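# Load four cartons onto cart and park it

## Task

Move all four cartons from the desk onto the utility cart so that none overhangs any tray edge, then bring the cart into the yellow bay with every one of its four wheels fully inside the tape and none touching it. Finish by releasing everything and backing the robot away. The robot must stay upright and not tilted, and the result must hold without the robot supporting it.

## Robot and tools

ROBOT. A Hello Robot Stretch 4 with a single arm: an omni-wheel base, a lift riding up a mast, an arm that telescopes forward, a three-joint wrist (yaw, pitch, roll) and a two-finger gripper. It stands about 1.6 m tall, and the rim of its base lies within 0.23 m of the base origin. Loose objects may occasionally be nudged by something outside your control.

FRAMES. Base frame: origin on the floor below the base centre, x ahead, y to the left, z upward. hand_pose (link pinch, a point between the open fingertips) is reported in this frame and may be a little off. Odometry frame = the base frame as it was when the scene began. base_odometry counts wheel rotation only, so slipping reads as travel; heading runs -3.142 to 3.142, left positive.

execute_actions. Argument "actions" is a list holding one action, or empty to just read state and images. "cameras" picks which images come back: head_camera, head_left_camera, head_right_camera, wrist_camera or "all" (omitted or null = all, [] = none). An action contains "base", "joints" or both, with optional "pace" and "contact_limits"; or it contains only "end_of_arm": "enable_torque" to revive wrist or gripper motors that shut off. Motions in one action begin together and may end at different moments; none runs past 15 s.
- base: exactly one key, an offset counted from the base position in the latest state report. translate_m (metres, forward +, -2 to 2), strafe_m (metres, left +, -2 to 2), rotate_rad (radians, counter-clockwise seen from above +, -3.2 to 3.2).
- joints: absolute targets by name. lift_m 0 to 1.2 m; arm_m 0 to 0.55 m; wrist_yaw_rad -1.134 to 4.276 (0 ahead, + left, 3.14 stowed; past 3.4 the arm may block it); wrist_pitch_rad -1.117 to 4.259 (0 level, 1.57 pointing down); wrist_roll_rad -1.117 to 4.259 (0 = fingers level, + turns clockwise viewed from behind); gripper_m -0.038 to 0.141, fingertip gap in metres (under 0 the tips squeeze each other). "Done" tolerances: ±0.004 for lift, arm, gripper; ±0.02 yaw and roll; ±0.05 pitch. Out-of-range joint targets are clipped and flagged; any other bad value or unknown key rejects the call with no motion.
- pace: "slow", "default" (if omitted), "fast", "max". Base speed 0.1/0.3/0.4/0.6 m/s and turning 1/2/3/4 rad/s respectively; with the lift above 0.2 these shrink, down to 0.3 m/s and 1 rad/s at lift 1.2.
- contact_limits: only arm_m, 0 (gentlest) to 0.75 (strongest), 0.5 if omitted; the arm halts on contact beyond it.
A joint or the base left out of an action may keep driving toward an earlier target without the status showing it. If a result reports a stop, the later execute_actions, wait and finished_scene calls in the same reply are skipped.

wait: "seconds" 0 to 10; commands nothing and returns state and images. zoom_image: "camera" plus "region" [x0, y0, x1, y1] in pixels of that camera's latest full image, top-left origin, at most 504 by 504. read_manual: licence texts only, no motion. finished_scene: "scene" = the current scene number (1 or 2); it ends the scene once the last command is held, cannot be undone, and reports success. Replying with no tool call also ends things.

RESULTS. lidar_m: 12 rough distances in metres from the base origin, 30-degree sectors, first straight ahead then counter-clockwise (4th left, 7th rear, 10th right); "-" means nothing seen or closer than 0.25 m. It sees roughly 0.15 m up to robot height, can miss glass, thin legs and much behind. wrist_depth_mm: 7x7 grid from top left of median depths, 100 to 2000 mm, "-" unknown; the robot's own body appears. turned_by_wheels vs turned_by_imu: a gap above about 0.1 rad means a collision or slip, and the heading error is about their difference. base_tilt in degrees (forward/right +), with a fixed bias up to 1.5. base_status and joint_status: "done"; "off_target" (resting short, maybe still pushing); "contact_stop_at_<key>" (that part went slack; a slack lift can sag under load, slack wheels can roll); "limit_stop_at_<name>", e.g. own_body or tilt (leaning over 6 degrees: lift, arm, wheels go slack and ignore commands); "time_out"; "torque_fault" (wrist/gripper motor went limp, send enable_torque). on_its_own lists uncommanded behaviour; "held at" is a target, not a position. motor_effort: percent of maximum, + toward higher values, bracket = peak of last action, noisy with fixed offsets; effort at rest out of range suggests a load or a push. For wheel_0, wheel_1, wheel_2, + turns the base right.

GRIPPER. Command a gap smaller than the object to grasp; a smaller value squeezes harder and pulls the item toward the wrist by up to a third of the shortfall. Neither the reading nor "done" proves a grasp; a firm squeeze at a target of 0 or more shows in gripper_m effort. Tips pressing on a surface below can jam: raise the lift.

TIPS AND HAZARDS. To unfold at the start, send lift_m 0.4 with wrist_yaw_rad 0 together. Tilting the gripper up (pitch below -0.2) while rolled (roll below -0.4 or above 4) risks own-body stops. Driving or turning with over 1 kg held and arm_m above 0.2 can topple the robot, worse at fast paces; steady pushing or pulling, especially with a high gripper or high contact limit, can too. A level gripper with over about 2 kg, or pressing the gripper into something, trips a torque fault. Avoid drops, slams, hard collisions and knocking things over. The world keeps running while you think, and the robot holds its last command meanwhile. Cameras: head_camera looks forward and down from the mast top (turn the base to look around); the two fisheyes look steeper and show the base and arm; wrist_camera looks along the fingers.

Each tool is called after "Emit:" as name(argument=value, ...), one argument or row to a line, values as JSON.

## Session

Emit:
execute_actions(
  actions=[],
)

Scene clock: 0.00 s.
base_odometry: x=+0.000 y=+0.000 heading=+0.000 (m, m, rad; odometry frame)
turned_by_wheels: +0.000 (rad since the last result)
turned_by_imu: +0.000 (rad since the last result)
base_tilt: forward=+0.7 right=-0.7 (deg)
lidar_m: 1.86 0.73 0.67 0.72 1.01 1.95 2.05 2.71 0.97 0.98 1.53 1.52
base_status: not commanded
joint_positions: lift_m=+0.257 arm_m=+0.002 wrist_yaw_rad=+3.229 wrist_pitch_rad=-0.011 wrist_roll_rad=-0.015 gripper_m=+0.057
joint_status: not commanded
motor_effort: lift_m=+20 arm_m=-1 wrist_yaw_rad=-1 wrist_pitch_rad=-8 wrist_roll_rad=-1 gripper_m=+0 wheel_0=+0 wheel_1=+0 wheel_2=+0 (%)
hand_pose: x=-0.1226 y=+0.0619 z=+0.4385 quat_wxyz=(-0.044, +0.006, -0.007, +0.999) (m; base frame)
wrist_depth_mm: - - 134 - - 1983 1708 / - - 133 - - 1921 1661 / - - 133 - - 1921 1708 / - 119 134 - - 1921 1708 / 188 - - - - 1983 1708 / 207 1756 209 1863 199 1863 1618 / 211 1098 1098 143 1098 1025 1138
pictures: head_camera, head_left_camera, head_right_camera, wrist_camera
Images, in order (width x height): head_camera 420x560, head_left_camera 420x672, head_right_camera 420x672, wrist_camera 616x392.

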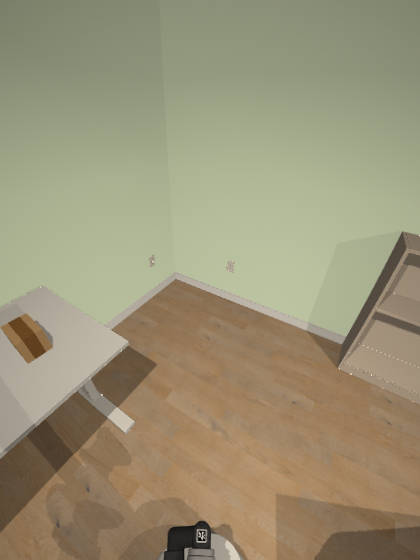

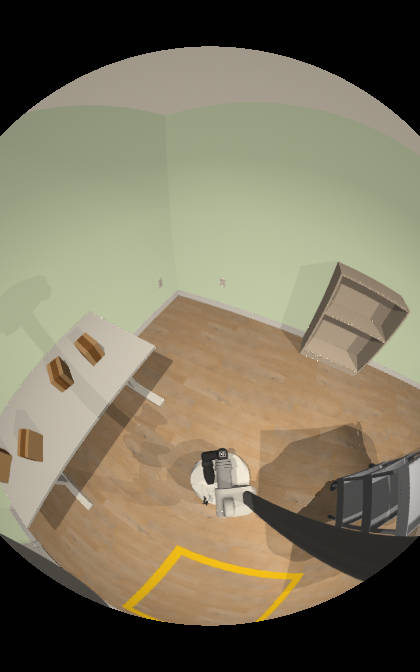

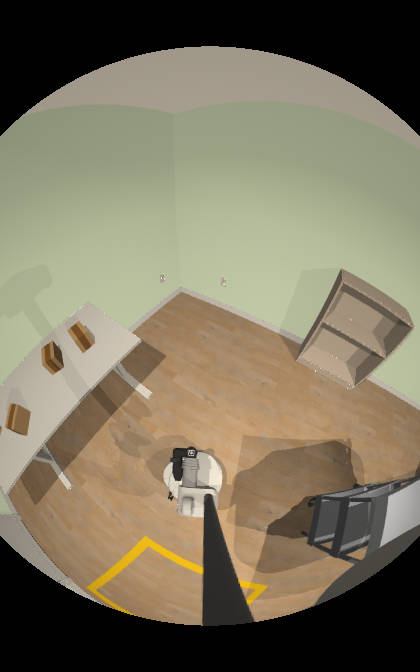

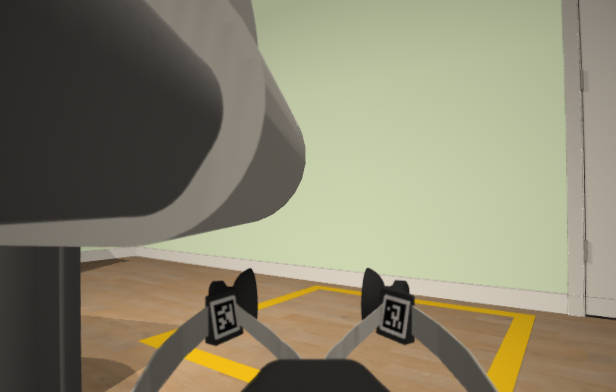

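Emit:
execute_actions(
  actions=[
    {"base":{"rotate_rad":-2.2},"joints":{"lift_m":0.35,"wrist_yaw_rad":0,"gripper_m":0.1}},
  ],
)

Scene clock: 4.90 s.
base_odometry: x=+0.000 y=+0.000 heading=-2.200 (m, m, rad; odometry frame)
turned_by_wheels: -2.200 (rad since the last result)
turned_by_imu: -2.147 (rad since the last result)
base_tilt: forward=+0.7 right=-0.7 (deg)
lidar_m: 0.97 0.96 1.60 1.51 1.79 0.75 0.67 0.71 0.95 1.93 1.98 2.58
base_status: done
joint_positions: lift_m=+0.350 arm_m=+0.002 wrist_yaw_rad=+0.000 wrist_pitch_rad=-0.011 wrist_roll_rad=-0.015 gripper_m=+0.100
joint_status: all done
motor_effort: lift_m=+23(25) arm_m=-1(1) wrist_yaw_rad=-1(4) wrist_pitch_rad=-8(9) wrist_roll_rad=+0(1) gripper_m=+2(1) wheel_0=+0(7) wheel_1=-1(7) wheel_2=-1(7) (%)
hand_pose: x=+0.4610 y=-0.0873 z=+0.5312 quat_wxyz=(+1.000, -0.007, -0.006, +0.000) (m; base frame)
wrist_depth_mm: - - - - - - - / - 750 831 - - - - / - 1205 1229 - - - - / - - - - - - - / - 750 831 - - - - / - 1308 213 - 213 - - / 1336 891 976 144 1397 1255 1336
pictures: head_camera, head_left_camera, head_right_camera, wrist_camera
Images, in order (width x height): head_camera 420x560, head_left_camera 420x672, head_right_camera 420x672, wrist_camera 616x392.

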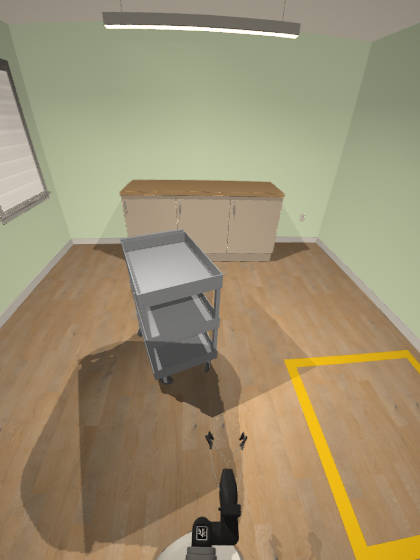

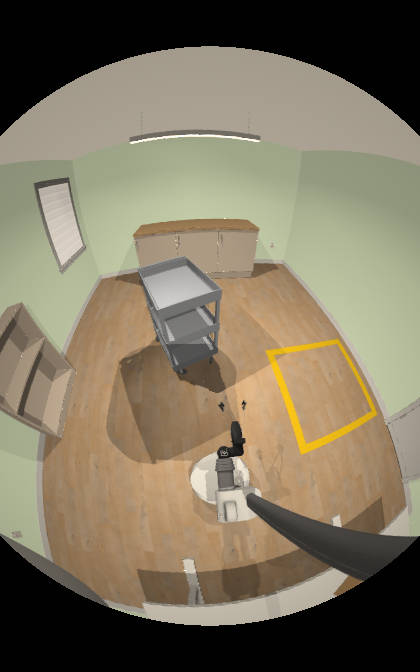

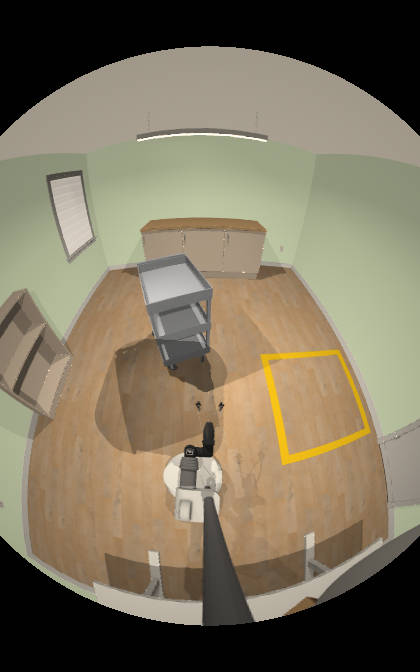

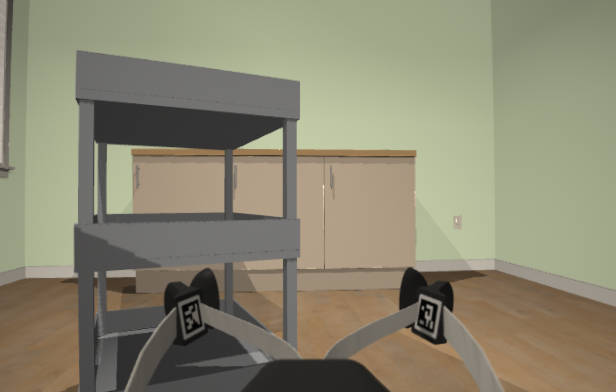

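Emit:
zoom_image(
  camera="head_camera",
  region=[100, 210, 420, 560],
)

Region (100, 210, 420, 560) of head_camera's 420x560 image, scaled by 1.440, with more detail than that image has; it fills the left 461 columns of this view, and the rest is white.

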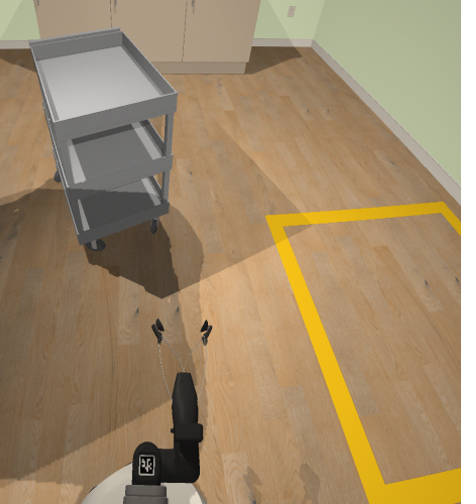

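Emit:
execute_actions(
  actions=[
    {"base":{"rotate_rad":-0.421},"joints":{"lift_m":0.15},"pace":"fast"},
  ],
  cameras=[],
)

Emit:
execute_actions(
  actions=[
    {"base":{"strafe_m":0.477},"pace":"fast"},
  ],
  cameras=[],
)

Emit:
execute_actions(
  actions=[
    {"base":{"translate_m":0.36},"joints":{"arm_m":0.05},"pace":"fast"},
  ],
  cameras=["head_camera","wrist_camera"],
)

Scene clock: 47.37 s.
base_odometry: x=+0.000 y=+0.000 heading=-2.621 (m, m, rad; odometry frame)
turned_by_wheels: -0.421 (rad since the last result)
turned_by_imu: -0.410 (rad since the last result)
base_tilt: forward=+0.6 right=-0.8 (deg)
lidar_m: 2.70 0.96 1.14 1.52 1.53 1.83 0.72 0.68 0.71 1.05 1.94 2.08
base_status: done
joint_positions: lift_m=+0.150 arm_m=+0.002 wrist_yaw_rad=+0.000 wrist_pitch_rad=-0.011 wrist_roll_rad=-0.015 gripper_m=+0.100
joint_status: all done
motor_effort: lift_m=+16(21) arm_m=-1(1) wrist_yaw_rad=+0(1) wrist_pitch_rad=-9(9) wrist_roll_rad=+0(0) gripper_m=+2(1) wheel_0=+0(7) wheel_1=-1(6) wheel_2=-1(7) (%)
hand_pose: x=+0.4609 y=-0.0874 z=+0.3318 quat_wxyz=(+1.000, -0.007, -0.006, +0.000) (m; base frame)
wrist_depth_mm: 831 - - - - 1983 1708 / 1205 - - - - - 1661 / 778 - - - - - 1661 / - - - - - - 1618 / 1160 - - - - - 1756 / 768 1366 211 1366 213 1366 1336 / 831 820 904 144 904 831 946
pictures: none
No camera images: the call's "cameras" was empty. Leave "cameras" out to get every camera's image.

Scene clock: 49.77 s.
base_odometry: x=+0.237 y=-0.414 heading=-2.621 (m, m, rad; odometry frame)
turned_by_wheels: +0.000 (rad since the last result)
turned_by_imu: +0.000 (rad since the last result)
base_tilt: forward=+0.6 right=-0.7 (deg)
lidar_m: 0.75 0.72 1.93 1.11 1.07 1.43 1.79 0.90 0.99 1.40 2.38 2.47
base_status: done
joint_positions: lift_m=+0.150 arm_m=+0.002 wrist_yaw_rad=+0.000 wrist_pitch_rad=-0.011 wrist_roll_rad=-0.015 gripper_m=+0.100
joint_status: not commanded
motor_effort: lift_m=+17(17) arm_m=-1(1) wrist_yaw_rad=+0(0) wrist_pitch_rad=-8(8) wrist_roll_rad=+1(1) gripper_m=+1(1) wheel_0=+2(10) wheel_1=-2(10) wheel_2=+0(1) (%)
hand_pose: x=+0.4609 y=-0.0874 z=+0.3318 quat_wxyz=(+1.000, -0.007, -0.006, +0.000) (m; base frame)
wrist_depth_mm: 788 842 854 - - - - / 1205 1060 - - - - - / 549 549 683 - - - - / 1863 - - - - - - / 1863 - - - - - - / 580 831 213 1138 213 1336 1366 / 508 508 831 144 904 820 946
pictures: none
No camera images: the call's "cameras" was empty. Leave "cameras" out to get every camera's image.

Scene clock: 52.03 s.
base_odometry: x=-0.075 y=-0.593 heading=-2.621 (m, m, rad; odometry frame)
turned_by_wheels: +0.000 (rad since the last result)
turned_by_imu: -0.001 (rad since the last result)
base_tilt: forward=+0.6 right=-0.8 (deg)
lidar_m: 0.47 0.38 2.17 1.28 1.24 1.60 2.11 1.22 1.29 2.26 2.20 2.29
base_status: done
joint_positions: lift_m=+0.150 arm_m=+0.049 wrist_yaw_rad=+0.000 wrist_pitch_rad=-0.011 wrist_roll_rad=-0.015 gripper_m=+0.100
joint_status: all done
motor_effort: lift_m=+17(17) arm_m=+6(6) wrist_yaw_rad=+0(1) wrist_pitch_rad=-8(8) wrist_roll_rad=-1(0) gripper_m=+1(1) wheel_0=+0(7) wheel_1=-1(5) wheel_2=+1(11) (%)
hand_pose: x=+0.5084 y=-0.0874 z=+0.3318 quat_wxyz=(+1.000, -0.007, -0.006, +0.000) (m; base frame)
wrist_depth_mm: 235 273 345 - - - 1921 / 243 274 336 - - - 1863 / 421 427 433 - - - 1921 / 1618 1756 1921 - - - 1863 / 1618 1808 1983 - - - 1863 / 750 691 213 1255 213 1397 1336 / 535 500 484 144 904 809 946
pictures: head_camera, wrist_camera
Images, in order (width x height): head_camera 420x560, wrist_camera 616x392.

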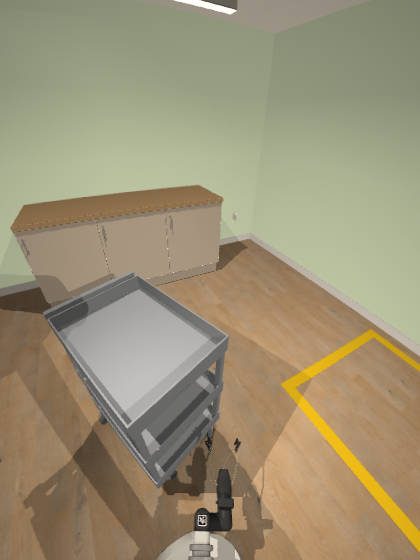

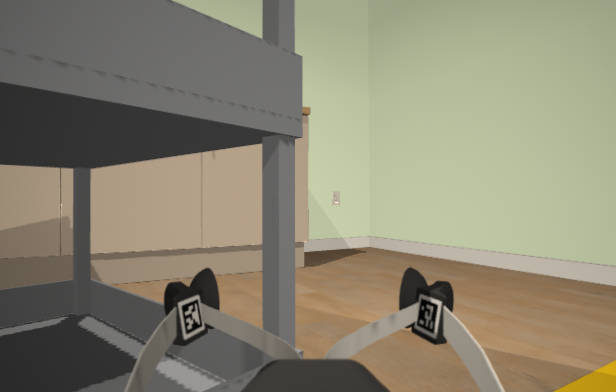

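Emit:
execute_actions(
  actions=[
    {"base":{"strafe_m":0.03},"joints":{"arm_m":0.245}},
  ],
  cameras=["wrist_camera"],
)

Scene clock: 57.10 s.
base_odometry: x=-0.060 y=-0.619 heading=-2.621 (m, m, rad; odometry frame)
turned_by_wheels: +0.000 (rad since the last result)
turned_by_imu: +0.001 (rad since the last result)
base_tilt: forward=+0.7 right=-0.7 (deg)
lidar_m: 0.44 0.39 2.13 1.25 1.19 1.58 2.09 1.24 1.32 2.29 2.21 2.30
base_status: done
joint_positions: lift_m=+0.150 arm_m=+0.244 wrist_yaw_rad=+0.000 wrist_pitch_rad=-0.012 wrist_roll_rad=-0.015 gripper_m=+0.100
joint_status: all done
motor_effort: lift_m=+16(17) arm_m=+6(6) wrist_yaw_rad=-1(0) wrist_pitch_rad=-8(8) wrist_roll_rad=-2(1) gripper_m=+2(0) wheel_0=+1(7) wheel_1=-1(9) wheel_2=+0(1) (%)
hand_pose: x=+0.7034 y=-0.0874 z=+0.3318 quat_wxyz=(+1.000, -0.007, -0.006, +0.000) (m; base frame)
wrist_depth_mm: 151 152 161 193 - - 1808 / 223 225 228 210 - - 1921 / 430 1576 1863 213 - - 1863 / 1464 1661 1808 214 - - 1863 / 1499 1576 1756 215 - - 1808 / 585 1336 212 213 213 1366 1366 / 508 404 891 144 891 820 931
pictures: wrist_camera
Images, in order (width x height): wrist_camera 616x392.

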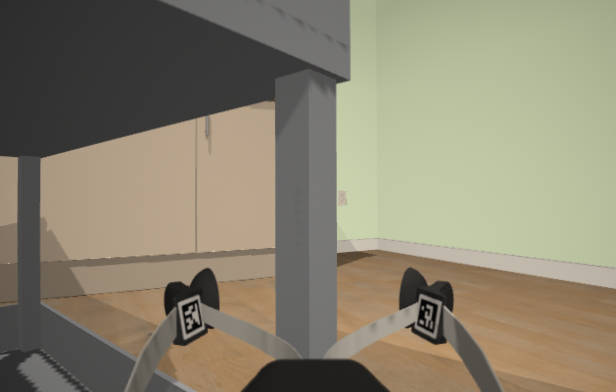

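Emit:
execute_actions(
  actions=[
    {"joints":{"arm_m":0.265,"gripper_m":-0.005}},
  ],
  cameras=["wrist_camera"],
)

Emit:
execute_actions(
  actions=[
    {"base":{"strafe_m":-0.2},"pace":"slow"},
  ],
  cameras=["head_camera","wrist_camera"],
)

Scene clock: 62.17 s.
base_odometry: x=-0.060 y=-0.619 heading=-2.621 (m, m, rad; odometry frame)
turned_by_wheels: +0.000 (rad since the last result)
turned_by_imu: +0.001 (rad since the last result)
base_tilt: forward=+0.7 right=-0.6 (deg)
lidar_m: 0.44 0.38 2.12 1.23 1.20 1.59 2.12 1.24 1.34 2.29 2.22 2.32
base_status: not commanded
joint_positions: lift_m=+0.150 arm_m=+0.264 wrist_yaw_rad=+0.002 wrist_pitch_rad=-0.012 wrist_roll_rad=-0.015 gripper_m=-0.005
joint_status: all done
motor_effort: lift_m=+16(17) arm_m=+4(6) wrist_yaw_rad=-6(7) wrist_pitch_rad=-8(8) wrist_roll_rad=+0(1) gripper_m=-10(10) wheel_0=+1(1) wheel_1=-1(1) wheel_2=+1(2) (%)
hand_pose: x=+0.7238 y=-0.0868 z=+0.3318 quat_wxyz=(+1.000, -0.007, -0.006, +0.001) (m; base frame)
wrist_depth_mm: 151 152 153 168 - - 1863 / 223 226 229 183 - - 1808 / 430 1576 1756 184 - - 1808 / 1430 1576 1808 183 - - 1808 / 1464 1576 1808 183 - - 1756 / 842 1336 210 183 190 1336 1336 / 496 387 831 172 831 809 931
pictures: wrist_camera
Images, in order (width x height): wrist_camera 616x392.

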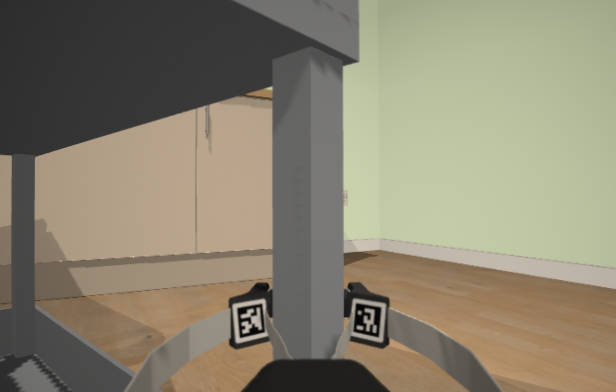

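Scene clock: 65.30 s.
base_odometry: x=-0.160 y=-0.446 heading=-2.620 (m, m, rad; odometry frame)
turned_by_wheels: +0.001 (rad since the last result)
turned_by_imu: +0.005 (rad since the last result)
base_tilt: forward=+0.7 right=-0.7 (deg)
lidar_m: 0.50 0.45 2.25 1.42 1.37 1.75 1.21 1.16 1.21 2.11 2.04 2.15
base_status: done
joint_positions: lift_m=+0.150 arm_m=+0.264 wrist_yaw_rad=+0.005 wrist_pitch_rad=-0.012 wrist_roll_rad=-0.015 gripper_m=-0.005
joint_status: not commanded
on_its_own: wrist_yaw_rad is at rest, and its effort (-15) is outside its rest range (-13 to +13)
motor_effort: lift_m=+16(16) arm_m=+5(4) wrist_yaw_rad=-15(37) wrist_pitch_rad=-8(8) wrist_roll_rad=+0(1) gripper_m=-9(12) wheel_0=+6(16) wheel_1=+2(5) wheel_2=+4(8) (%)
hand_pose: x=+0.7241 y=-0.0859 z=+0.3318 quat_wxyz=(+1.000, -0.007, -0.006, +0.003) (m; base frame)
wrist_depth_mm: 151 152 154 168 - - 1708 / 224 226 229 178 - - 1661 / 430 436 1863 177 - 1983 1618 / 1499 1661 1863 177 - 1921 1661 / 1537 1618 1921 177 - - 1661 / 627 1229 1138 177 1255 1366 1336 / 530 473 778 151 778 820 917
pictures: head_camera, wrist_camera
Images, in order (width x height): head_camera 420x560, wrist_camera 616x392.

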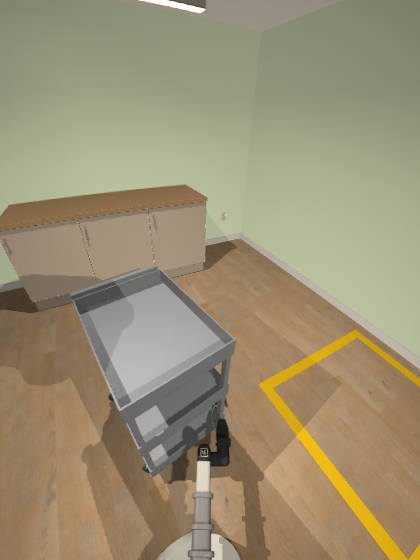

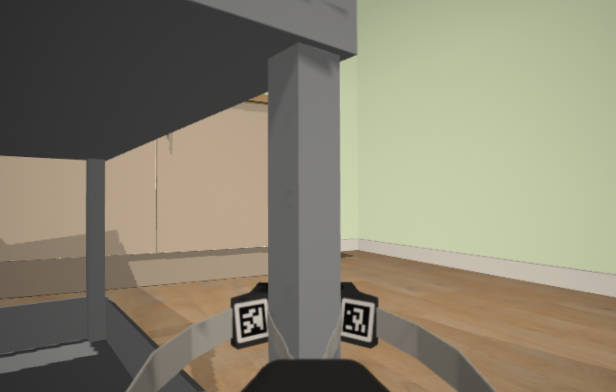

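Emit:
execute_actions(
  actions=[
    {"base":{"strafe_m":-1.0}},
  ],
  cameras=["head_camera","head_left_camera","wrist_camera"],
)

Scene clock: 74.00 s.
base_odometry: x=-0.659 y=+0.421 heading=-2.620 (m, m, rad; odometry frame)
turned_by_wheels: +0.000 (rad since the last result)
turned_by_imu: +0.015 (rad since the last result)
base_tilt: forward=+0.6 right=-0.7 (deg)
lidar_m: 0.53 0.51 2.76 2.33 2.31 0.98 0.70 0.67 0.76 1.20 1.15 1.27
base_status: done
joint_positions: lift_m=+0.150 arm_m=+0.264 wrist_yaw_rad=+0.002 wrist_pitch_rad=-0.011 wrist_roll_rad=-0.015 gripper_m=-0.005
joint_status: not commanded
motor_effort: lift_m=+17(17) arm_m=+4(5) wrist_yaw_rad=-5(39) wrist_pitch_rad=-8(8) wrist_roll_rad=+0(1) gripper_m=-10(11) wheel_0=+0(17) wheel_1=+0(6) wheel_2=+3(9) (%)
hand_pose: x=+0.7238 y=-0.0870 z=+0.3318 quat_wxyz=(+1.000, -0.007, -0.006, +0.001) (m; base frame)
wrist_depth_mm: 151 153 153 166 1308 1025 842 / 224 227 229 175 1336 1025 842 / 430 439 - 175 1308 1042 831 / 1863 - - 175 1366 1025 831 / 1921 - - 175 1308 1008 842 / 640 676 1229 174 1138 1025 854 / 535 508 402 165 831 820 820
pictures: head_camera, head_left_camera, wrist_camera
Images, in order (width x height): head_camera 420x560, head_left_camera 420x672, wrist_camera 616x392.

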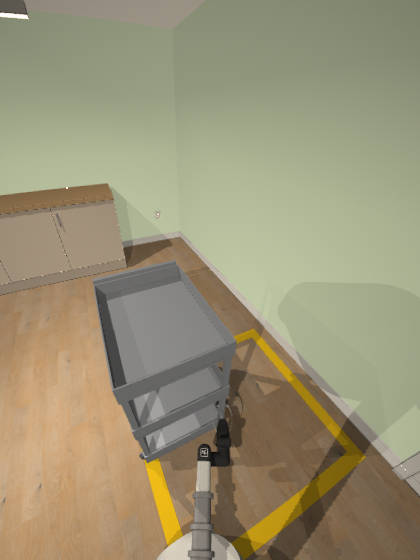

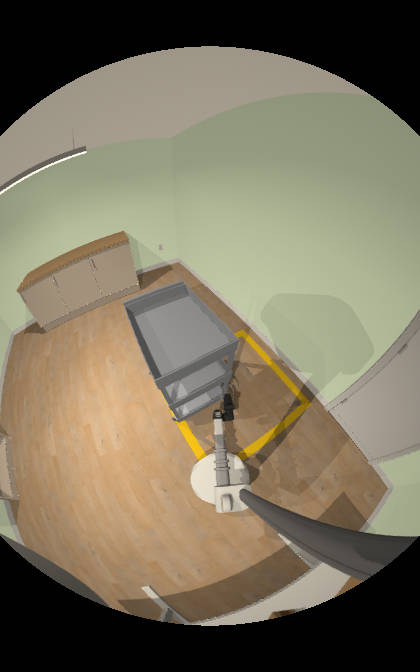

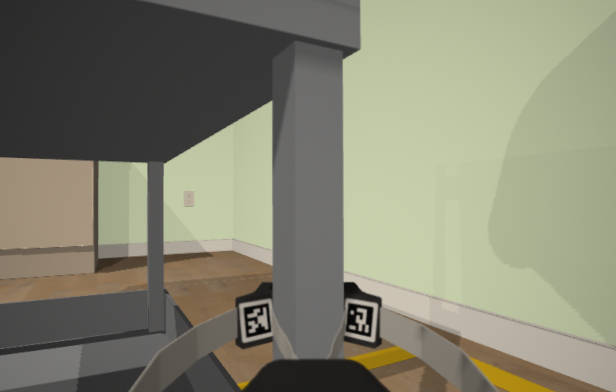

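Emit:
execute_actions(
  actions=[
    {"base":{"strafe_m":-0.41},"joints":{"arm_m":0.165}},
  ],
  cameras=["head_camera","head_left_camera","wrist_camera"],
)

Scene clock: 88.60 s.
base_odometry: x=-0.863 y=+0.776 heading=-2.620 (m, m, rad; odometry frame)
turned_by_wheels: +0.000 (rad since the last result)
turned_by_imu: +0.006 (rad since the last result)
base_tilt: forward=+0.7 right=-0.7 (deg)
lidar_m: 0.43 0.40 2.93 2.74 2.71 0.72 0.50 0.54 1.10 0.83 0.76 0.85
base_status: done
joint_positions: lift_m=+0.150 arm_m=+0.166 wrist_yaw_rad=-0.001 wrist_pitch_rad=-0.011 wrist_roll_rad=-0.015 gripper_m=-0.005
joint_status: all done
motor_effort: lift_m=+17(17) arm_m=-4(9) wrist_yaw_rad=+1(44) wrist_pitch_rad=-9(10) wrist_roll_rad=+0(0) gripper_m=-11(11) wheel_0=+0(16) wheel_1=+1(8) wheel_2=+1(12) (%)
hand_pose: x=+0.6251 y=-0.0876 z=+0.3317 quat_wxyz=(+1.000, -0.007, -0.006, +0.000) (m; base frame)
wrist_depth_mm: 150 151 153 165 831 661 544 / 224 224 227 172 866 654 549 / 427 433 1863 172 866 661 549 / - - - 171 854 661 549 / - - - 171 866 661 549 / 627 654 1229 171 208 661 549 / 535 500 399 163 788 597 549
pictures: head_camera, head_left_camera, wrist_camera
Images, in order (width x height): head_camera 420x560, head_left_camera 420x672, wrist_camera 616x392.

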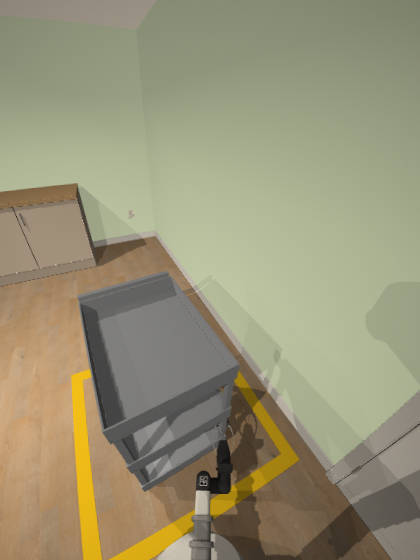

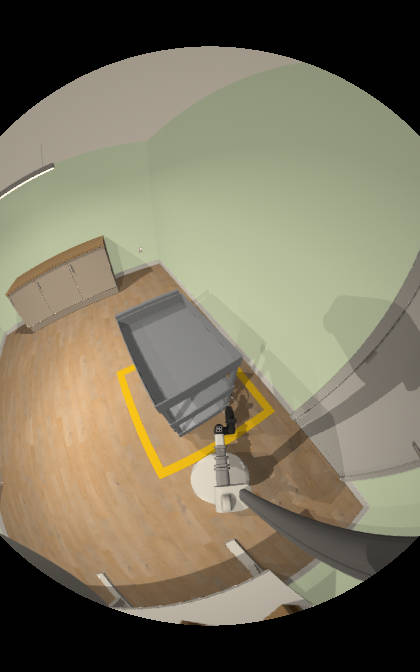

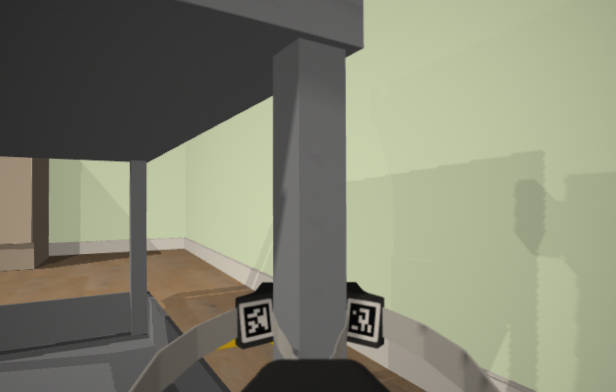

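Emit:
execute_actions(
  actions=[
    {"joints":{"gripper_m":0.09}},
  ],
  cameras=[],
)

Emit:
execute_actions(
  actions=[
    {"base":{"translate_m":-0.08},"joints":{"arm_m":0.003,"gripper_m":0.12},"pace":"fast"},
  ],
  cameras=[],
)

Emit:
execute_actions(
  actions=[
    {"base":{"rotate_rad":-1.3},"joints":{"wrist_pitch_rad":1.57,"lift_m":1.08,"gripper_m":0.141},"pace":"default"},
  ],
  cameras=[],
)

Emit:
execute_actions(
  actions=[
    {"base":{"rotate_rad":-1.335},"pace":"fast"},
  ],
  cameras=["head_camera","head_left_camera","head_right_camera"],
)

Scene clock: 111.03 s.
base_odometry: x=-0.863 y=+0.776 heading=-2.620 (m, m, rad; odometry frame)
turned_by_wheels: +0.000 (rad since the last result)
turned_by_imu: +0.001 (rad since the last result)
base_tilt: forward=+0.6 right=-0.8 (deg)
lidar_m: 0.44 0.42 2.96 2.75 2.67 0.71 0.53 0.50 1.10 0.82 0.79 0.88
base_status: not commanded
joint_positions: lift_m=+0.150 arm_m=+0.166 wrist_yaw_rad=+0.000 wrist_pitch_rad=-0.011 wrist_roll_rad=-0.015 gripper_m=+0.090
joint_status: all done
motor_effort: lift_m=+17(17) arm_m=-4(4) wrist_yaw_rad=+1(3) wrist_pitch_rad=-9(9) wrist_roll_rad=-1(2) gripper_m=+0(6) wheel_0=+0(0) wheel_1=+1(1) wheel_2=+1(1) (%)
hand_pose: x=+0.6251 y=-0.0875 z=+0.3317 quat_wxyz=(+1.000, -0.007, -0.006, +0.000) (m; base frame)
wrist_depth_mm: 150 152 153 164 831 661 549 / 223 226 228 173 866 661 544 / 427 433 1808 173 866 654 549 / - - - 173 866 661 549 / - - - 172 866 661 549 / 634 661 209 172 208 640 549 / 535 500 788 143 788 609 549
pictures: none
No camera images: the call's "cameras" was empty. Leave "cameras" out to get every camera's image.

Scene clock: 112.37 s.
base_odometry: x=-0.794 y=+0.816 heading=-2.620 (m, m, rad; odometry frame)
turned_by_wheels: +0.000 (rad since the last result)
turned_by_imu: +0.001 (rad since the last result)
base_tilt: forward=+0.6 right=-0.7 (deg)
lidar_m: 0.50 0.48 3.04 2.67 1.49 0.62 0.46 0.41 1.21 0.87 0.82 0.90
base_status: done
joint_positions: lift_m=+0.150 arm_m=+0.004 wrist_yaw_rad=+0.000 wrist_pitch_rad=-0.011 wrist_roll_rad=-0.015 gripper_m=+0.120
joint_status: all done
motor_effort: lift_m=+17(17) arm_m=-6(6) wrist_yaw_rad=+1(1) wrist_pitch_rad=-8(8) wrist_roll_rad=+0(0) gripper_m=+4(0) wheel_0=+1(6) wheel_1=+1(7) wheel_2=+0(12) (%)
hand_pose: x=+0.4634 y=-0.0875 z=+0.3318 quat_wxyz=(+1.000, -0.007, -0.006, +0.000) (m; base frame)
wrist_depth_mm: 285 312 768 1255 1042 788 654 / 282 310 351 404 1060 798 661 / 415 424 427 421 1042 778 654 / - - - 1229 1042 798 654 / - - - 1255 1042 788 654 / 768 759 609 530 976 723 647 / 535 508 549 147 904 723 640
pictures: none
No camera images: the call's "cameras" was empty. Leave "cameras" out to get every camera's image.

Scene clock: 114.27 s.
base_odometry: x=-0.794 y=+0.816 heading=+2.364 (m, m, rad; odometry frame)
turned_by_wheels: -1.300 (rad since the last result)
turned_by_imu: -1.269 (rad since the last result)
base_tilt: forward=+0.7 right=-0.7 (deg)
lidar_m: 0.84 0.83 0.57 0.47 0.47 2.91 2.75 0.83 0.49 0.43 1.20 0.93
base_status: done
joint_positions: lift_m=+0.301 arm_m=+0.004 wrist_yaw_rad=+0.000 wrist_pitch_rad=+1.406 wrist_roll_rad=-0.014 gripper_m=+0.141
joint_status: lift_m limit_stop_at_own_body (moved +0.151 of +0.930); wrist_pitch_rad limit_stop_at_own_body (moved +1.418 of +1.581); the others done
on_its_own: wrist_pitch_rad is held at +1.410, not at your +1.570, since a limit_stop_at_own_body; lift_m is slack since a limit_stop_at_own_body (your +1.080 is given up); arm_m is slack since a limit_stop_at_own_body
motor_effort: lift_m=+20(28) arm_m=+0(6) wrist_yaw_rad=+0(2) wrist_pitch_rad=+8(17) wrist_roll_rad=-4(3) gripper_m=+1(2) wheel_0=+1(4) wheel_1=-1(6) wheel_2=-1(2) (%)
hand_pose: x=+0.2222 y=-0.0874 z=+0.1944 quat_wxyz=(+0.763, -0.005, +0.647, +0.004) (m; base frame)
wrist_depth_mm: 473 466 469 469 469 469 473 / 449 452 455 452 459 455 462 / 445 445 442 442 442 445 449 / 433 433 430 436 436 436 433 / 418 421 418 424 421 427 427 / 410 212 257 413 413 211 413 / 209 200 201 145 407 404 402
pictures: none
No camera images: the call's "cameras" was empty. Leave "cameras" out to get every camera's image.

not run: a stop came earlier in this reply.

Emit:
execute_actions(
  actions=[
    {"joints":{"lift_m":1.0},"pace":"fast"},
  ],
  cameras=[],
)

Emit:
execute_actions(
  actions=[
    {"base":{"rotate_rad":-1.335},"joints":{"lift_m":1.08,"wrist_pitch_rad":1.57,"arm_m":0.003},"pace":"fast"},
  ],
  cameras=["head_camera","head_left_camera","head_right_camera"],
)

Scene clock: 121.50 s.
base_odometry: x=-0.794 y=+0.816 heading=+2.364 (m, m, rad; odometry frame)
turned_by_wheels: +0.000 (rad since the last result)
turned_by_imu: +0.002 (rad since the last result)
base_tilt: forward=+0.6 right=-0.7 (deg)
lidar_m: 0.83 0.83 0.58 0.48 0.46 2.93 2.76 0.84 0.52 0.44 1.20 0.95
base_status: not commanded
joint_positions: lift_m=+1.000 arm_m=+0.004 wrist_yaw_rad=+0.000 wrist_pitch_rad=+1.410 wrist_roll_rad=-0.014 gripper_m=+0.141
joint_status: all done
on_its_own: wrist_pitch_rad is held at +1.410, not at your +1.570, since a limit_stop_at_own_body; arm_m is slack since a limit_stop_at_own_body
motor_effort: lift_m=+24(26) arm_m=+0(0) wrist_yaw_rad=+0(0) wrist_pitch_rad=-2(8) wrist_roll_rad=-2(6) gripper_m=+2(4) wheel_0=+1(1) wheel_1=-1(2) wheel_2=-1(1) (%)
hand_pose: x=+0.2211 y=-0.0874 z=+0.8931 quat_wxyz=(+0.762, -0.005, +0.648, +0.005) (m; base frame)
wrist_depth_mm: 931 960 1008 1098 1229 1229 1281 / 1098 1229 1182 1182 1182 1229 1229 / 1160 1160 1182 1205 1205 1182 1182 / 1160 1160 1160 1160 1182 1160 1160 / 1118 1118 1118 1138 1138 1118 1118 / 946 214 878 891 1118 211 1118 / 917 1060 891 145 1060 1060 1060
pictures: none
No camera images: the call's "cameras" was empty. Leave "cameras" out to get every camera's image.

Scene clock: 123.60 s.
base_odometry: x=-0.794 y=+0.816 heading=+1.028 (m, m, rad; odometry frame)
turned_by_wheels: -1.335 (rad since the last result)
turned_by_imu: -1.303 (rad since the last result)
base_tilt: forward=+0.7 right=-0.7 (deg)
lidar_m: 0.44 1.18 0.88 0.82 0.91 0.49 0.47 3.06 2.66 1.52 0.61 0.44
base_status: done
joint_positions: lift_m=+1.080 arm_m=+0.004 wrist_yaw_rad=+0.000 wrist_pitch_rad=+1.570 wrist_roll_rad=-0.014 gripper_m=+0.141
joint_status: all done
motor_effort: lift_m=+23(27) arm_m=-5(6) wrist_yaw_rad=+0(1) wrist_pitch_rad=-1(4) wrist_roll_rad=-1(2) gripper_m=+3(2) wheel_0=+1(5) wheel_1=-1(8) wheel_2=-2(4) (%)
hand_pose: x=+0.1751 y=-0.0874 z=+0.9695 quat_wxyz=(+0.707, -0.005, +0.707, +0.005) (m; base frame)
wrist_depth_mm: 1205 1205 1229 1182 477 480 477 / 1182 1205 1229 1205 1205 1205 1205 / 1205 1205 1205 1205 1229 1229 1205 / 1205 1205 1205 1205 1229 1205 1182 / 1182 1205 991 991 1229 1229 1182 / 1229 214 976 991 1205 211 1205 / 1205 1182 1205 144 1229 1182 1229
pictures: head_camera, head_left_camera, head_right_camera
Images, in order (width x height): head_camera 420x560, head_left_camera 420x672, head_right_camera 420x672.

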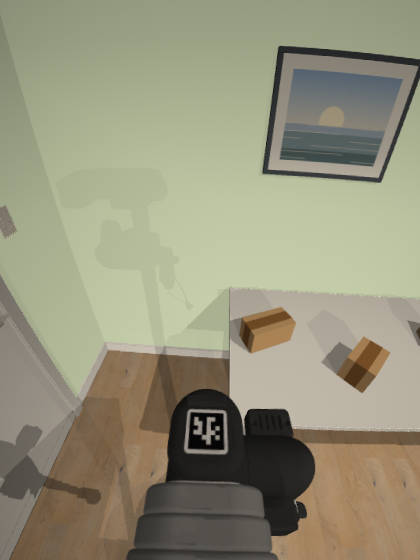

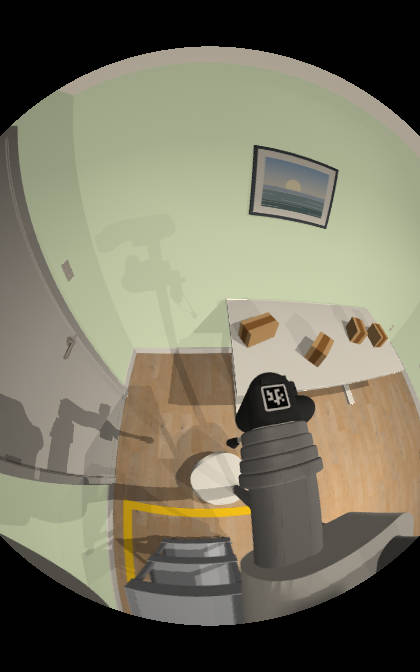

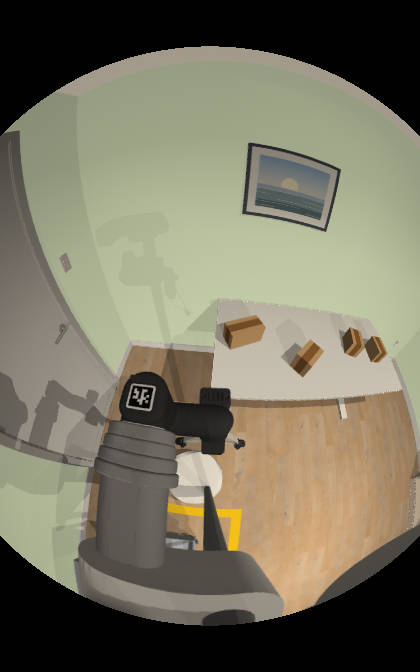

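Emit:
zoom_image(
  camera="head_camera",
  region=[220, 270, 420, 440],
)

Emit:
zoom_image(
  camera="head_right_camera",
  region=[200, 280, 420, 430],
)

Region (220, 270, 420, 440) of head_camera's 420x560 image, scaled by 2.520, with more detail than that image has; it fills the top 428 rows of this view, and the rest is white.

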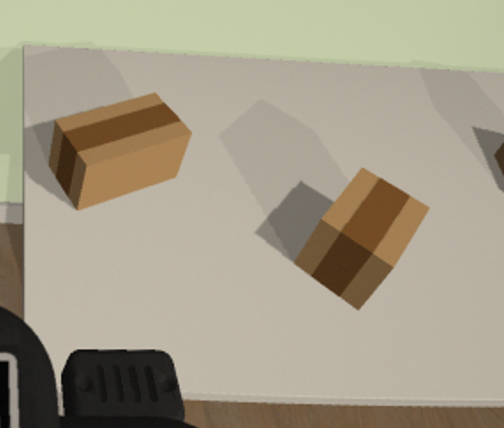

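Region (200, 280, 420, 430) of head_right_camera's 420x672 image, scaled by 2.291, with more detail than that image has; it fills the top 344 rows of this view, and the rest is white.

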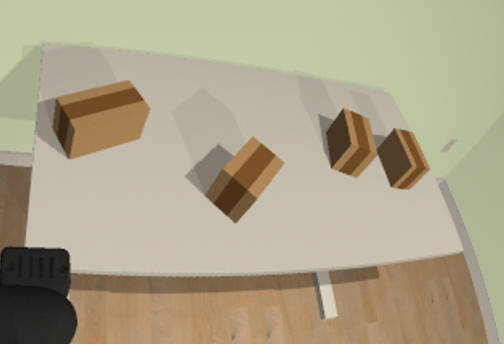

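Emit:
execute_actions(
  actions=[
    {"base":{"strafe_m":-0.172},"joints":{"arm_m":0.46,"wrist_roll_rad":1.23},"pace":"fast"},
  ],
  cameras=[],
)

Emit:
execute_actions(
  actions=[
    {"base":{"translate_m":0.13},"joints":{"arm_m":0.497,"lift_m":1.03},"pace":"fast"},
  ],
  cameras=["wrist_camera"],
)

Scene clock: 153.27 s.
base_odometry: x=-0.647 y=+0.727 heading=+1.028 (m, m, rad; odometry frame)
turned_by_wheels: +0.000 (rad since the last result)
turned_by_imu: +0.001 (rad since the last result)
base_tilt: forward=+0.8 right=-0.7 (deg)
lidar_m: 0.42 1.25 1.05 1.00 0.70 0.51 0.55 3.07 2.51 1.44 0.58 0.41
base_status: done
joint_positions: lift_m=+1.080 arm_m=+0.459 wrist_yaw_rad=+0.000 wrist_pitch_rad=+1.570 wrist_roll_rad=+1.230 gripper_m=+0.141
joint_status: all done
motor_effort: lift_m=+23(23) arm_m=+6(7) wrist_yaw_rad=-1(1) wrist_pitch_rad=-1(0) wrist_roll_rad=+0(4) gripper_m=+2(1) wheel_0=-2(9) wheel_1=+2(7) wheel_2=-1(2) (%)
hand_pose: x=+0.6302 y=-0.0874 z=+0.9695 quat_wxyz=(+0.578, +0.408, +0.577, -0.408) (m; base frame)
wrist_depth_mm: 469 473 477 480 480 484 1255 / 469 355 473 480 480 484 1255 / 410 353 477 473 480 480 1255 / 404 353 469 473 473 477 1229 / 466 351 473 473 477 991 1205 / 1042 214 466 473 477 211 1008 / 1205 1182 1182 144 477 976 1008
pictures: none
No camera images: the call's "cameras" was empty. Leave "cameras" out to get every camera's image.

Scene clock: 154.90 s.
base_odometry: x=-0.580 y=+0.838 heading=+1.028 (m, m, rad; odometry frame)
turned_by_wheels: +0.000 (rad since the last result)
turned_by_imu: +0.000 (rad since the last result)
base_tilt: forward=+0.6 right=-0.7 (deg)
lidar_m: 0.28 1.17 1.03 1.00 1.10 0.64 0.63 3.19 2.52 1.03 0.38 0.29
base_status: done
joint_positions: lift_m=+1.030 arm_m=+0.496 wrist_yaw_rad=+0.000 wrist_pitch_rad=+1.570 wrist_roll_rad=+1.230 gripper_m=+0.141
joint_status: all done
motor_effort: lift_m=+16(21) arm_m=+6(7) wrist_yaw_rad=-1(0) wrist_pitch_rad=-1(1) wrist_roll_rad=+1(1) gripper_m=+4(2) wheel_0=-1(5) wheel_1=+0(4) wheel_2=-1(8) (%)
hand_pose: x=+0.6672 y=-0.0874 z=+0.9200 quat_wxyz=(+0.578, +0.408, +0.577, -0.408) (m; base frame)
wrist_depth_mm: 421 421 421 430 430 433 370 / 418 421 427 427 430 433 436 / 418 421 304 306 424 430 433 / 418 418 303 306 427 430 430 / 418 418 304 303 430 430 433 / 544 214 303 304 424 211 427 / 866 1138 301 145 424 430 430
pictures: wrist_camera
Images, in order (width x height): wrist_camera 616x392.

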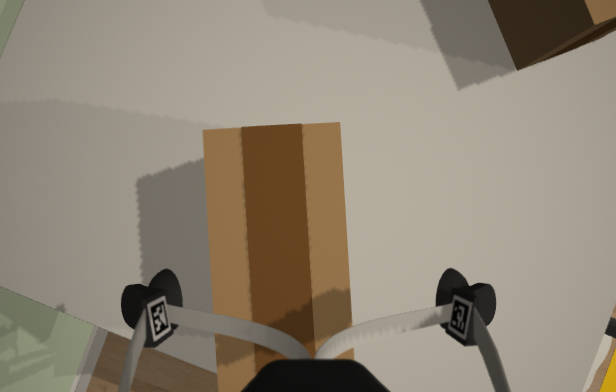

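Emit:
execute_actions(
  actions=[],
)

Scene clock: 179.70 s.
base_odometry: x=-0.580 y=+0.838 heading=+1.028 (m, m, rad; odometry frame)
turned_by_wheels: +0.000 (rad since the last result)
turned_by_imu: +0.001 (rad since the last result)
base_tilt: forward=+0.7 right=-0.7 (deg)
lidar_m: 0.27 1.15 1.05 0.99 1.09 0.63 0.62 3.20 2.53 0.99 0.41 0.28
base_status: done
joint_positions: lift_m=+1.030 arm_m=+0.496 wrist_yaw_rad=+0.000 wrist_pitch_rad=+1.570 wrist_roll_rad=+1.230 gripper_m=+0.141
joint_status: all done
motor_effort: lift_m=+16(21) arm_m=+6(7) wrist_yaw_rad=-1(0) wrist_pitch_rad=-2(1) wrist_roll_rad=+1(1) gripper_m=+2(2) wheel_0=-1(5) wheel_1=+0(4) wheel_2=+0(8) (%)
hand_pose: x=+0.6672 y=-0.0874 z=+0.9200 quat_wxyz=(+0.578, +0.408, +0.577, -0.408) (m; base frame)
wrist_depth_mm: 418 424 424 421 433 430 373 / 418 424 424 427 430 430 433 / 424 418 303 307 430 430 433 / 418 421 304 306 430 430 430 / 415 421 303 304 427 427 430 / 539 215 303 304 427 211 433 / 878 1138 301 144 424 427 427
pictures: head_camera, head_left_camera, head_right_camera, wrist_camera
Images, in order (width x height): head_camera 420x560, head_left_camera 420x672, head_right_camera 420x672, wrist_camera 616x392.

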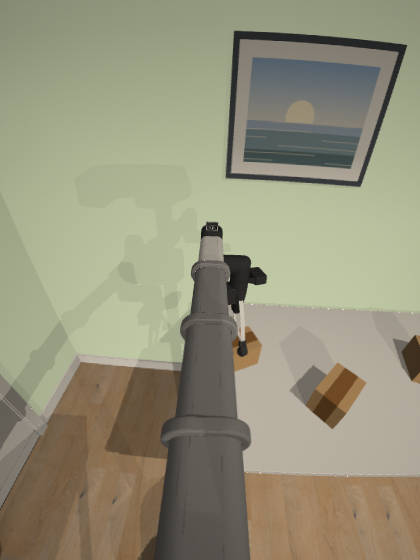

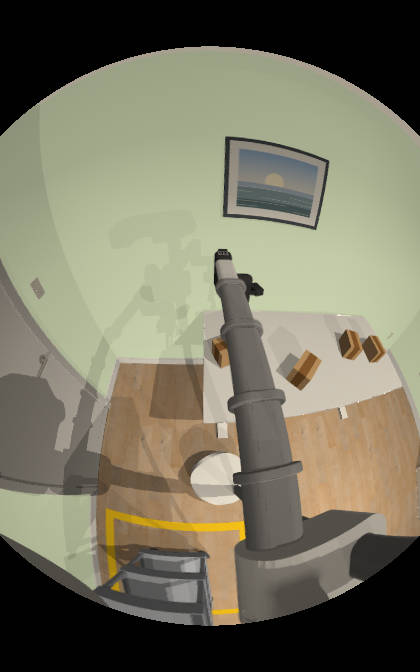

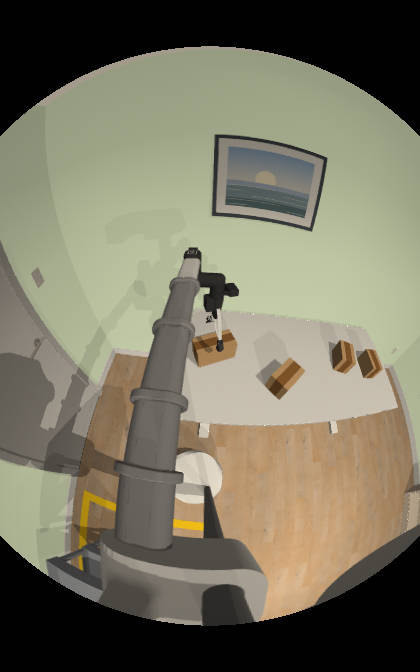

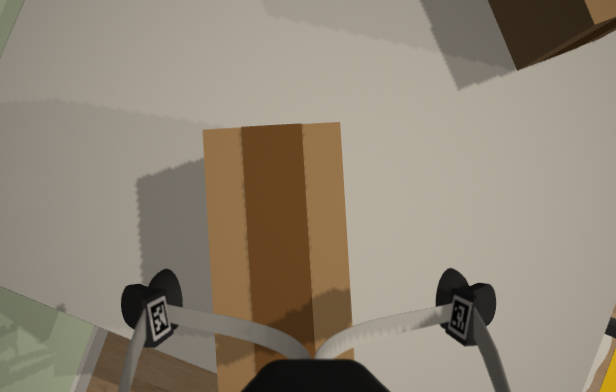

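Emit:
execute_actions(
  actions=[
    {"base":{"strafe_m":0.007},"joints":{"arm_m":0.517,"wrist_roll_rad":1.175,"lift_m":0.97},"pace":"fast"},
  ],
  cameras=["wrist_camera"],
)

Scene clock: 185.43 s.
base_odometry: x=-0.586 y=+0.842 heading=+1.028 (m, m, rad; odometry frame)
turned_by_wheels: +0.000 (rad since the last result)
turned_by_imu: +0.001 (rad since the last result)
base_tilt: forward=+0.7 right=-0.6 (deg)
lidar_m: 0.29 1.13 1.03 0.98 1.08 0.60 0.64 3.24 2.53 0.99 0.42 0.29
base_status: done
joint_positions: lift_m=+0.970 arm_m=+0.516 wrist_yaw_rad=+0.000 wrist_pitch_rad=+1.570 wrist_roll_rad=+1.176 gripper_m=+0.141
joint_status: all done
motor_effort: lift_m=+16(16) arm_m=+6(7) wrist_yaw_rad=+0(1) wrist_pitch_rad=-2(2) wrist_roll_rad=-2(3) gripper_m=-2(1) wheel_0=+0(8) wheel_1=+0(7) wheel_2=-1(2) (%)
hand_pose: x=+0.6871 y=-0.0874 z=+0.8600 quat_wxyz=(+0.589, +0.392, +0.588, -0.392) (m; base frame)
wrist_depth_mm: 357 359 364 368 366 368 370 / 359 362 364 366 368 373 370 / 362 362 362 245 370 370 375 / 357 359 362 245 364 370 370 / 357 359 362 245 364 370 368 / 355 214 244 244 246 211 370 / 878 1098 359 145 364 366 370
pictures: wrist_camera
Images, in order (width x height): wrist_camera 616x392.

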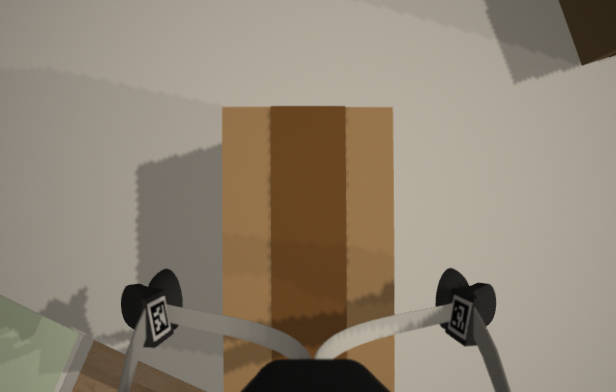

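Well centred. Lower and grip.

Emit:
execute_actions(
  actions=[
    {"joints":{"lift_m":0.909},"pace":"fast"},
  ],
  cameras=[],
)

Emit:
execute_actions(
  actions=[
    {"joints":{"gripper_m":0.04},"pace":"fast"},
  ],
  cameras=[],
)

Emit:
execute_actions(
  actions=[
    {"joints":{"lift_m":1.0},"pace":"fast"},
  ],
  cameras=["wrist_camera"],
)

Scene clock: 190.80 s.
base_odometry: x=-0.586 y=+0.842 heading=+1.028 (m, m, rad; odometry frame)
turned_by_wheels: +0.000 (rad since the last result)
turned_by_imu: +0.001 (rad since the last result)
base_tilt: forward=+0.7 right=-0.6 (deg)
lidar_m: 0.28 1.14 1.03 1.00 1.09 0.65 0.63 3.22 2.55 1.03 0.39 0.31
base_status: not commanded
joint_positions: lift_m=+0.909 arm_m=+0.516 wrist_yaw_rad=+0.000 wrist_pitch_rad=+1.570 wrist_roll_rad=+1.176 gripper_m=+0.141
joint_status: all done
motor_effort: lift_m=+15(17) arm_m=+6(6) wrist_yaw_rad=+0(0) wrist_pitch_rad=-2(2) wrist_roll_rad=-2(1) gripper_m=+1(1) wheel_0=+0(0) wheel_1=-1(1) wheel_2=-1(0) (%)
hand_pose: x=+0.6871 y=-0.0874 z=+0.7991 quat_wxyz=(+0.589, +0.392, +0.588, -0.392) (m; base frame)
wrist_depth_mm: 300 303 304 304 309 309 310 / 298 301 304 185 187 306 309 / 298 301 184 185 186 307 309 / 297 300 183 184 185 304 310 / 298 301 183 183 185 304 310 / 297 212 183 183 185 211 307 / 297 298 183 145 184 306 304
pictures: none
No camera images: the call's "cameras" was empty. Leave "cameras" out to get every camera's image.

Scene clock: 192.80 s.
base_odometry: x=-0.586 y=+0.842 heading=+1.028 (m, m, rad; odometry frame)
turned_by_wheels: +0.000 (rad since the last result)
turned_by_imu: +0.001 (rad since the last result)
base_tilt: forward=+0.7 right=-0.7 (deg)
lidar_m: 0.29 1.12 1.03 0.98 1.09 0.63 0.62 3.20 2.54 1.04 0.40 0.30
base_status: not commanded
joint_positions: lift_m=+0.909 arm_m=+0.516 wrist_yaw_rad=+0.000 wrist_pitch_rad=+1.570 wrist_roll_rad=+1.175 gripper_m=+0.041
joint_status: all done
motor_effort: lift_m=+20(19) arm_m=+6(6) wrist_yaw_rad=+0(0) wrist_pitch_rad=-2(1) wrist_roll_rad=-2(1) gripper_m=-29(26) wheel_0=+0(0) wheel_1=-1(1) wheel_2=-1(1) (%)
hand_pose: x=+0.6872 y=-0.0874 z=+0.7988 quat_wxyz=(+0.589, +0.392, +0.588, -0.392) (m; base frame)
wrist_depth_mm: 296 298 298 301 303 309 306 / 297 297 167 167 169 304 307 / 294 296 167 166 168 301 306 / 294 298 166 166 168 304 304 / 296 296 165 165 167 304 306 / 294 294 164 164 166 184 306 / 291 291 164 163 166 303 303
pictures: none
No camera images: the call's "cameras" was empty. Leave "cameras" out to get every camera's image.

Scene clock: 193.93 s.
base_odometry: x=-0.586 y=+0.842 heading=+1.028 (m, m, rad; odometry frame)
turned_by_wheels: +0.000 (rad since the last result)
turned_by_imu: +0.000 (rad since the last result)
base_tilt: forward=+0.7 right=-0.7 (deg)
lidar_m: 0.27 1.14 1.02 0.99 1.07 0.63 0.62 3.21 2.54 1.04 0.43 0.30
base_status: not commanded
joint_positions: lift_m=+0.999 arm_m=+0.516 wrist_yaw_rad=+0.000 wrist_pitch_rad=+1.570 wrist_roll_rad=+1.175 gripper_m=+0.041
joint_status: all done
motor_effort: lift_m=+28(28) arm_m=+6(6) wrist_yaw_rad=-1(1) wrist_pitch_rad=-1(2) wrist_roll_rad=-4(2) gripper_m=-28(27) wheel_0=+0(0) wheel_1=+0(1) wheel_2=-1(1) (%)
hand_pose: x=+0.6872 y=-0.0874 z=+0.8891 quat_wxyz=(+0.589, +0.392, +0.588, -0.392) (m; base frame)
wrist_depth_mm: 387 389 392 394 394 399 387 / 384 389 167 167 169 399 397 / 384 387 166 167 168 394 394 / 384 387 166 166 167 399 399 / 387 387 165 166 167 397 399 / 699 384 164 164 166 185 397 / 809 1098 163 164 166 394 402
pictures: wrist_camera
Images, in order (width x height): wrist_camera 616x392.

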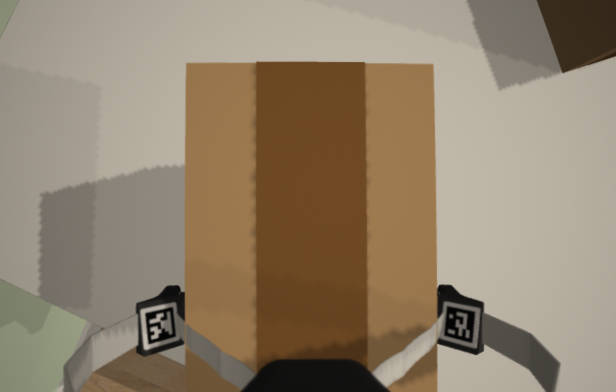

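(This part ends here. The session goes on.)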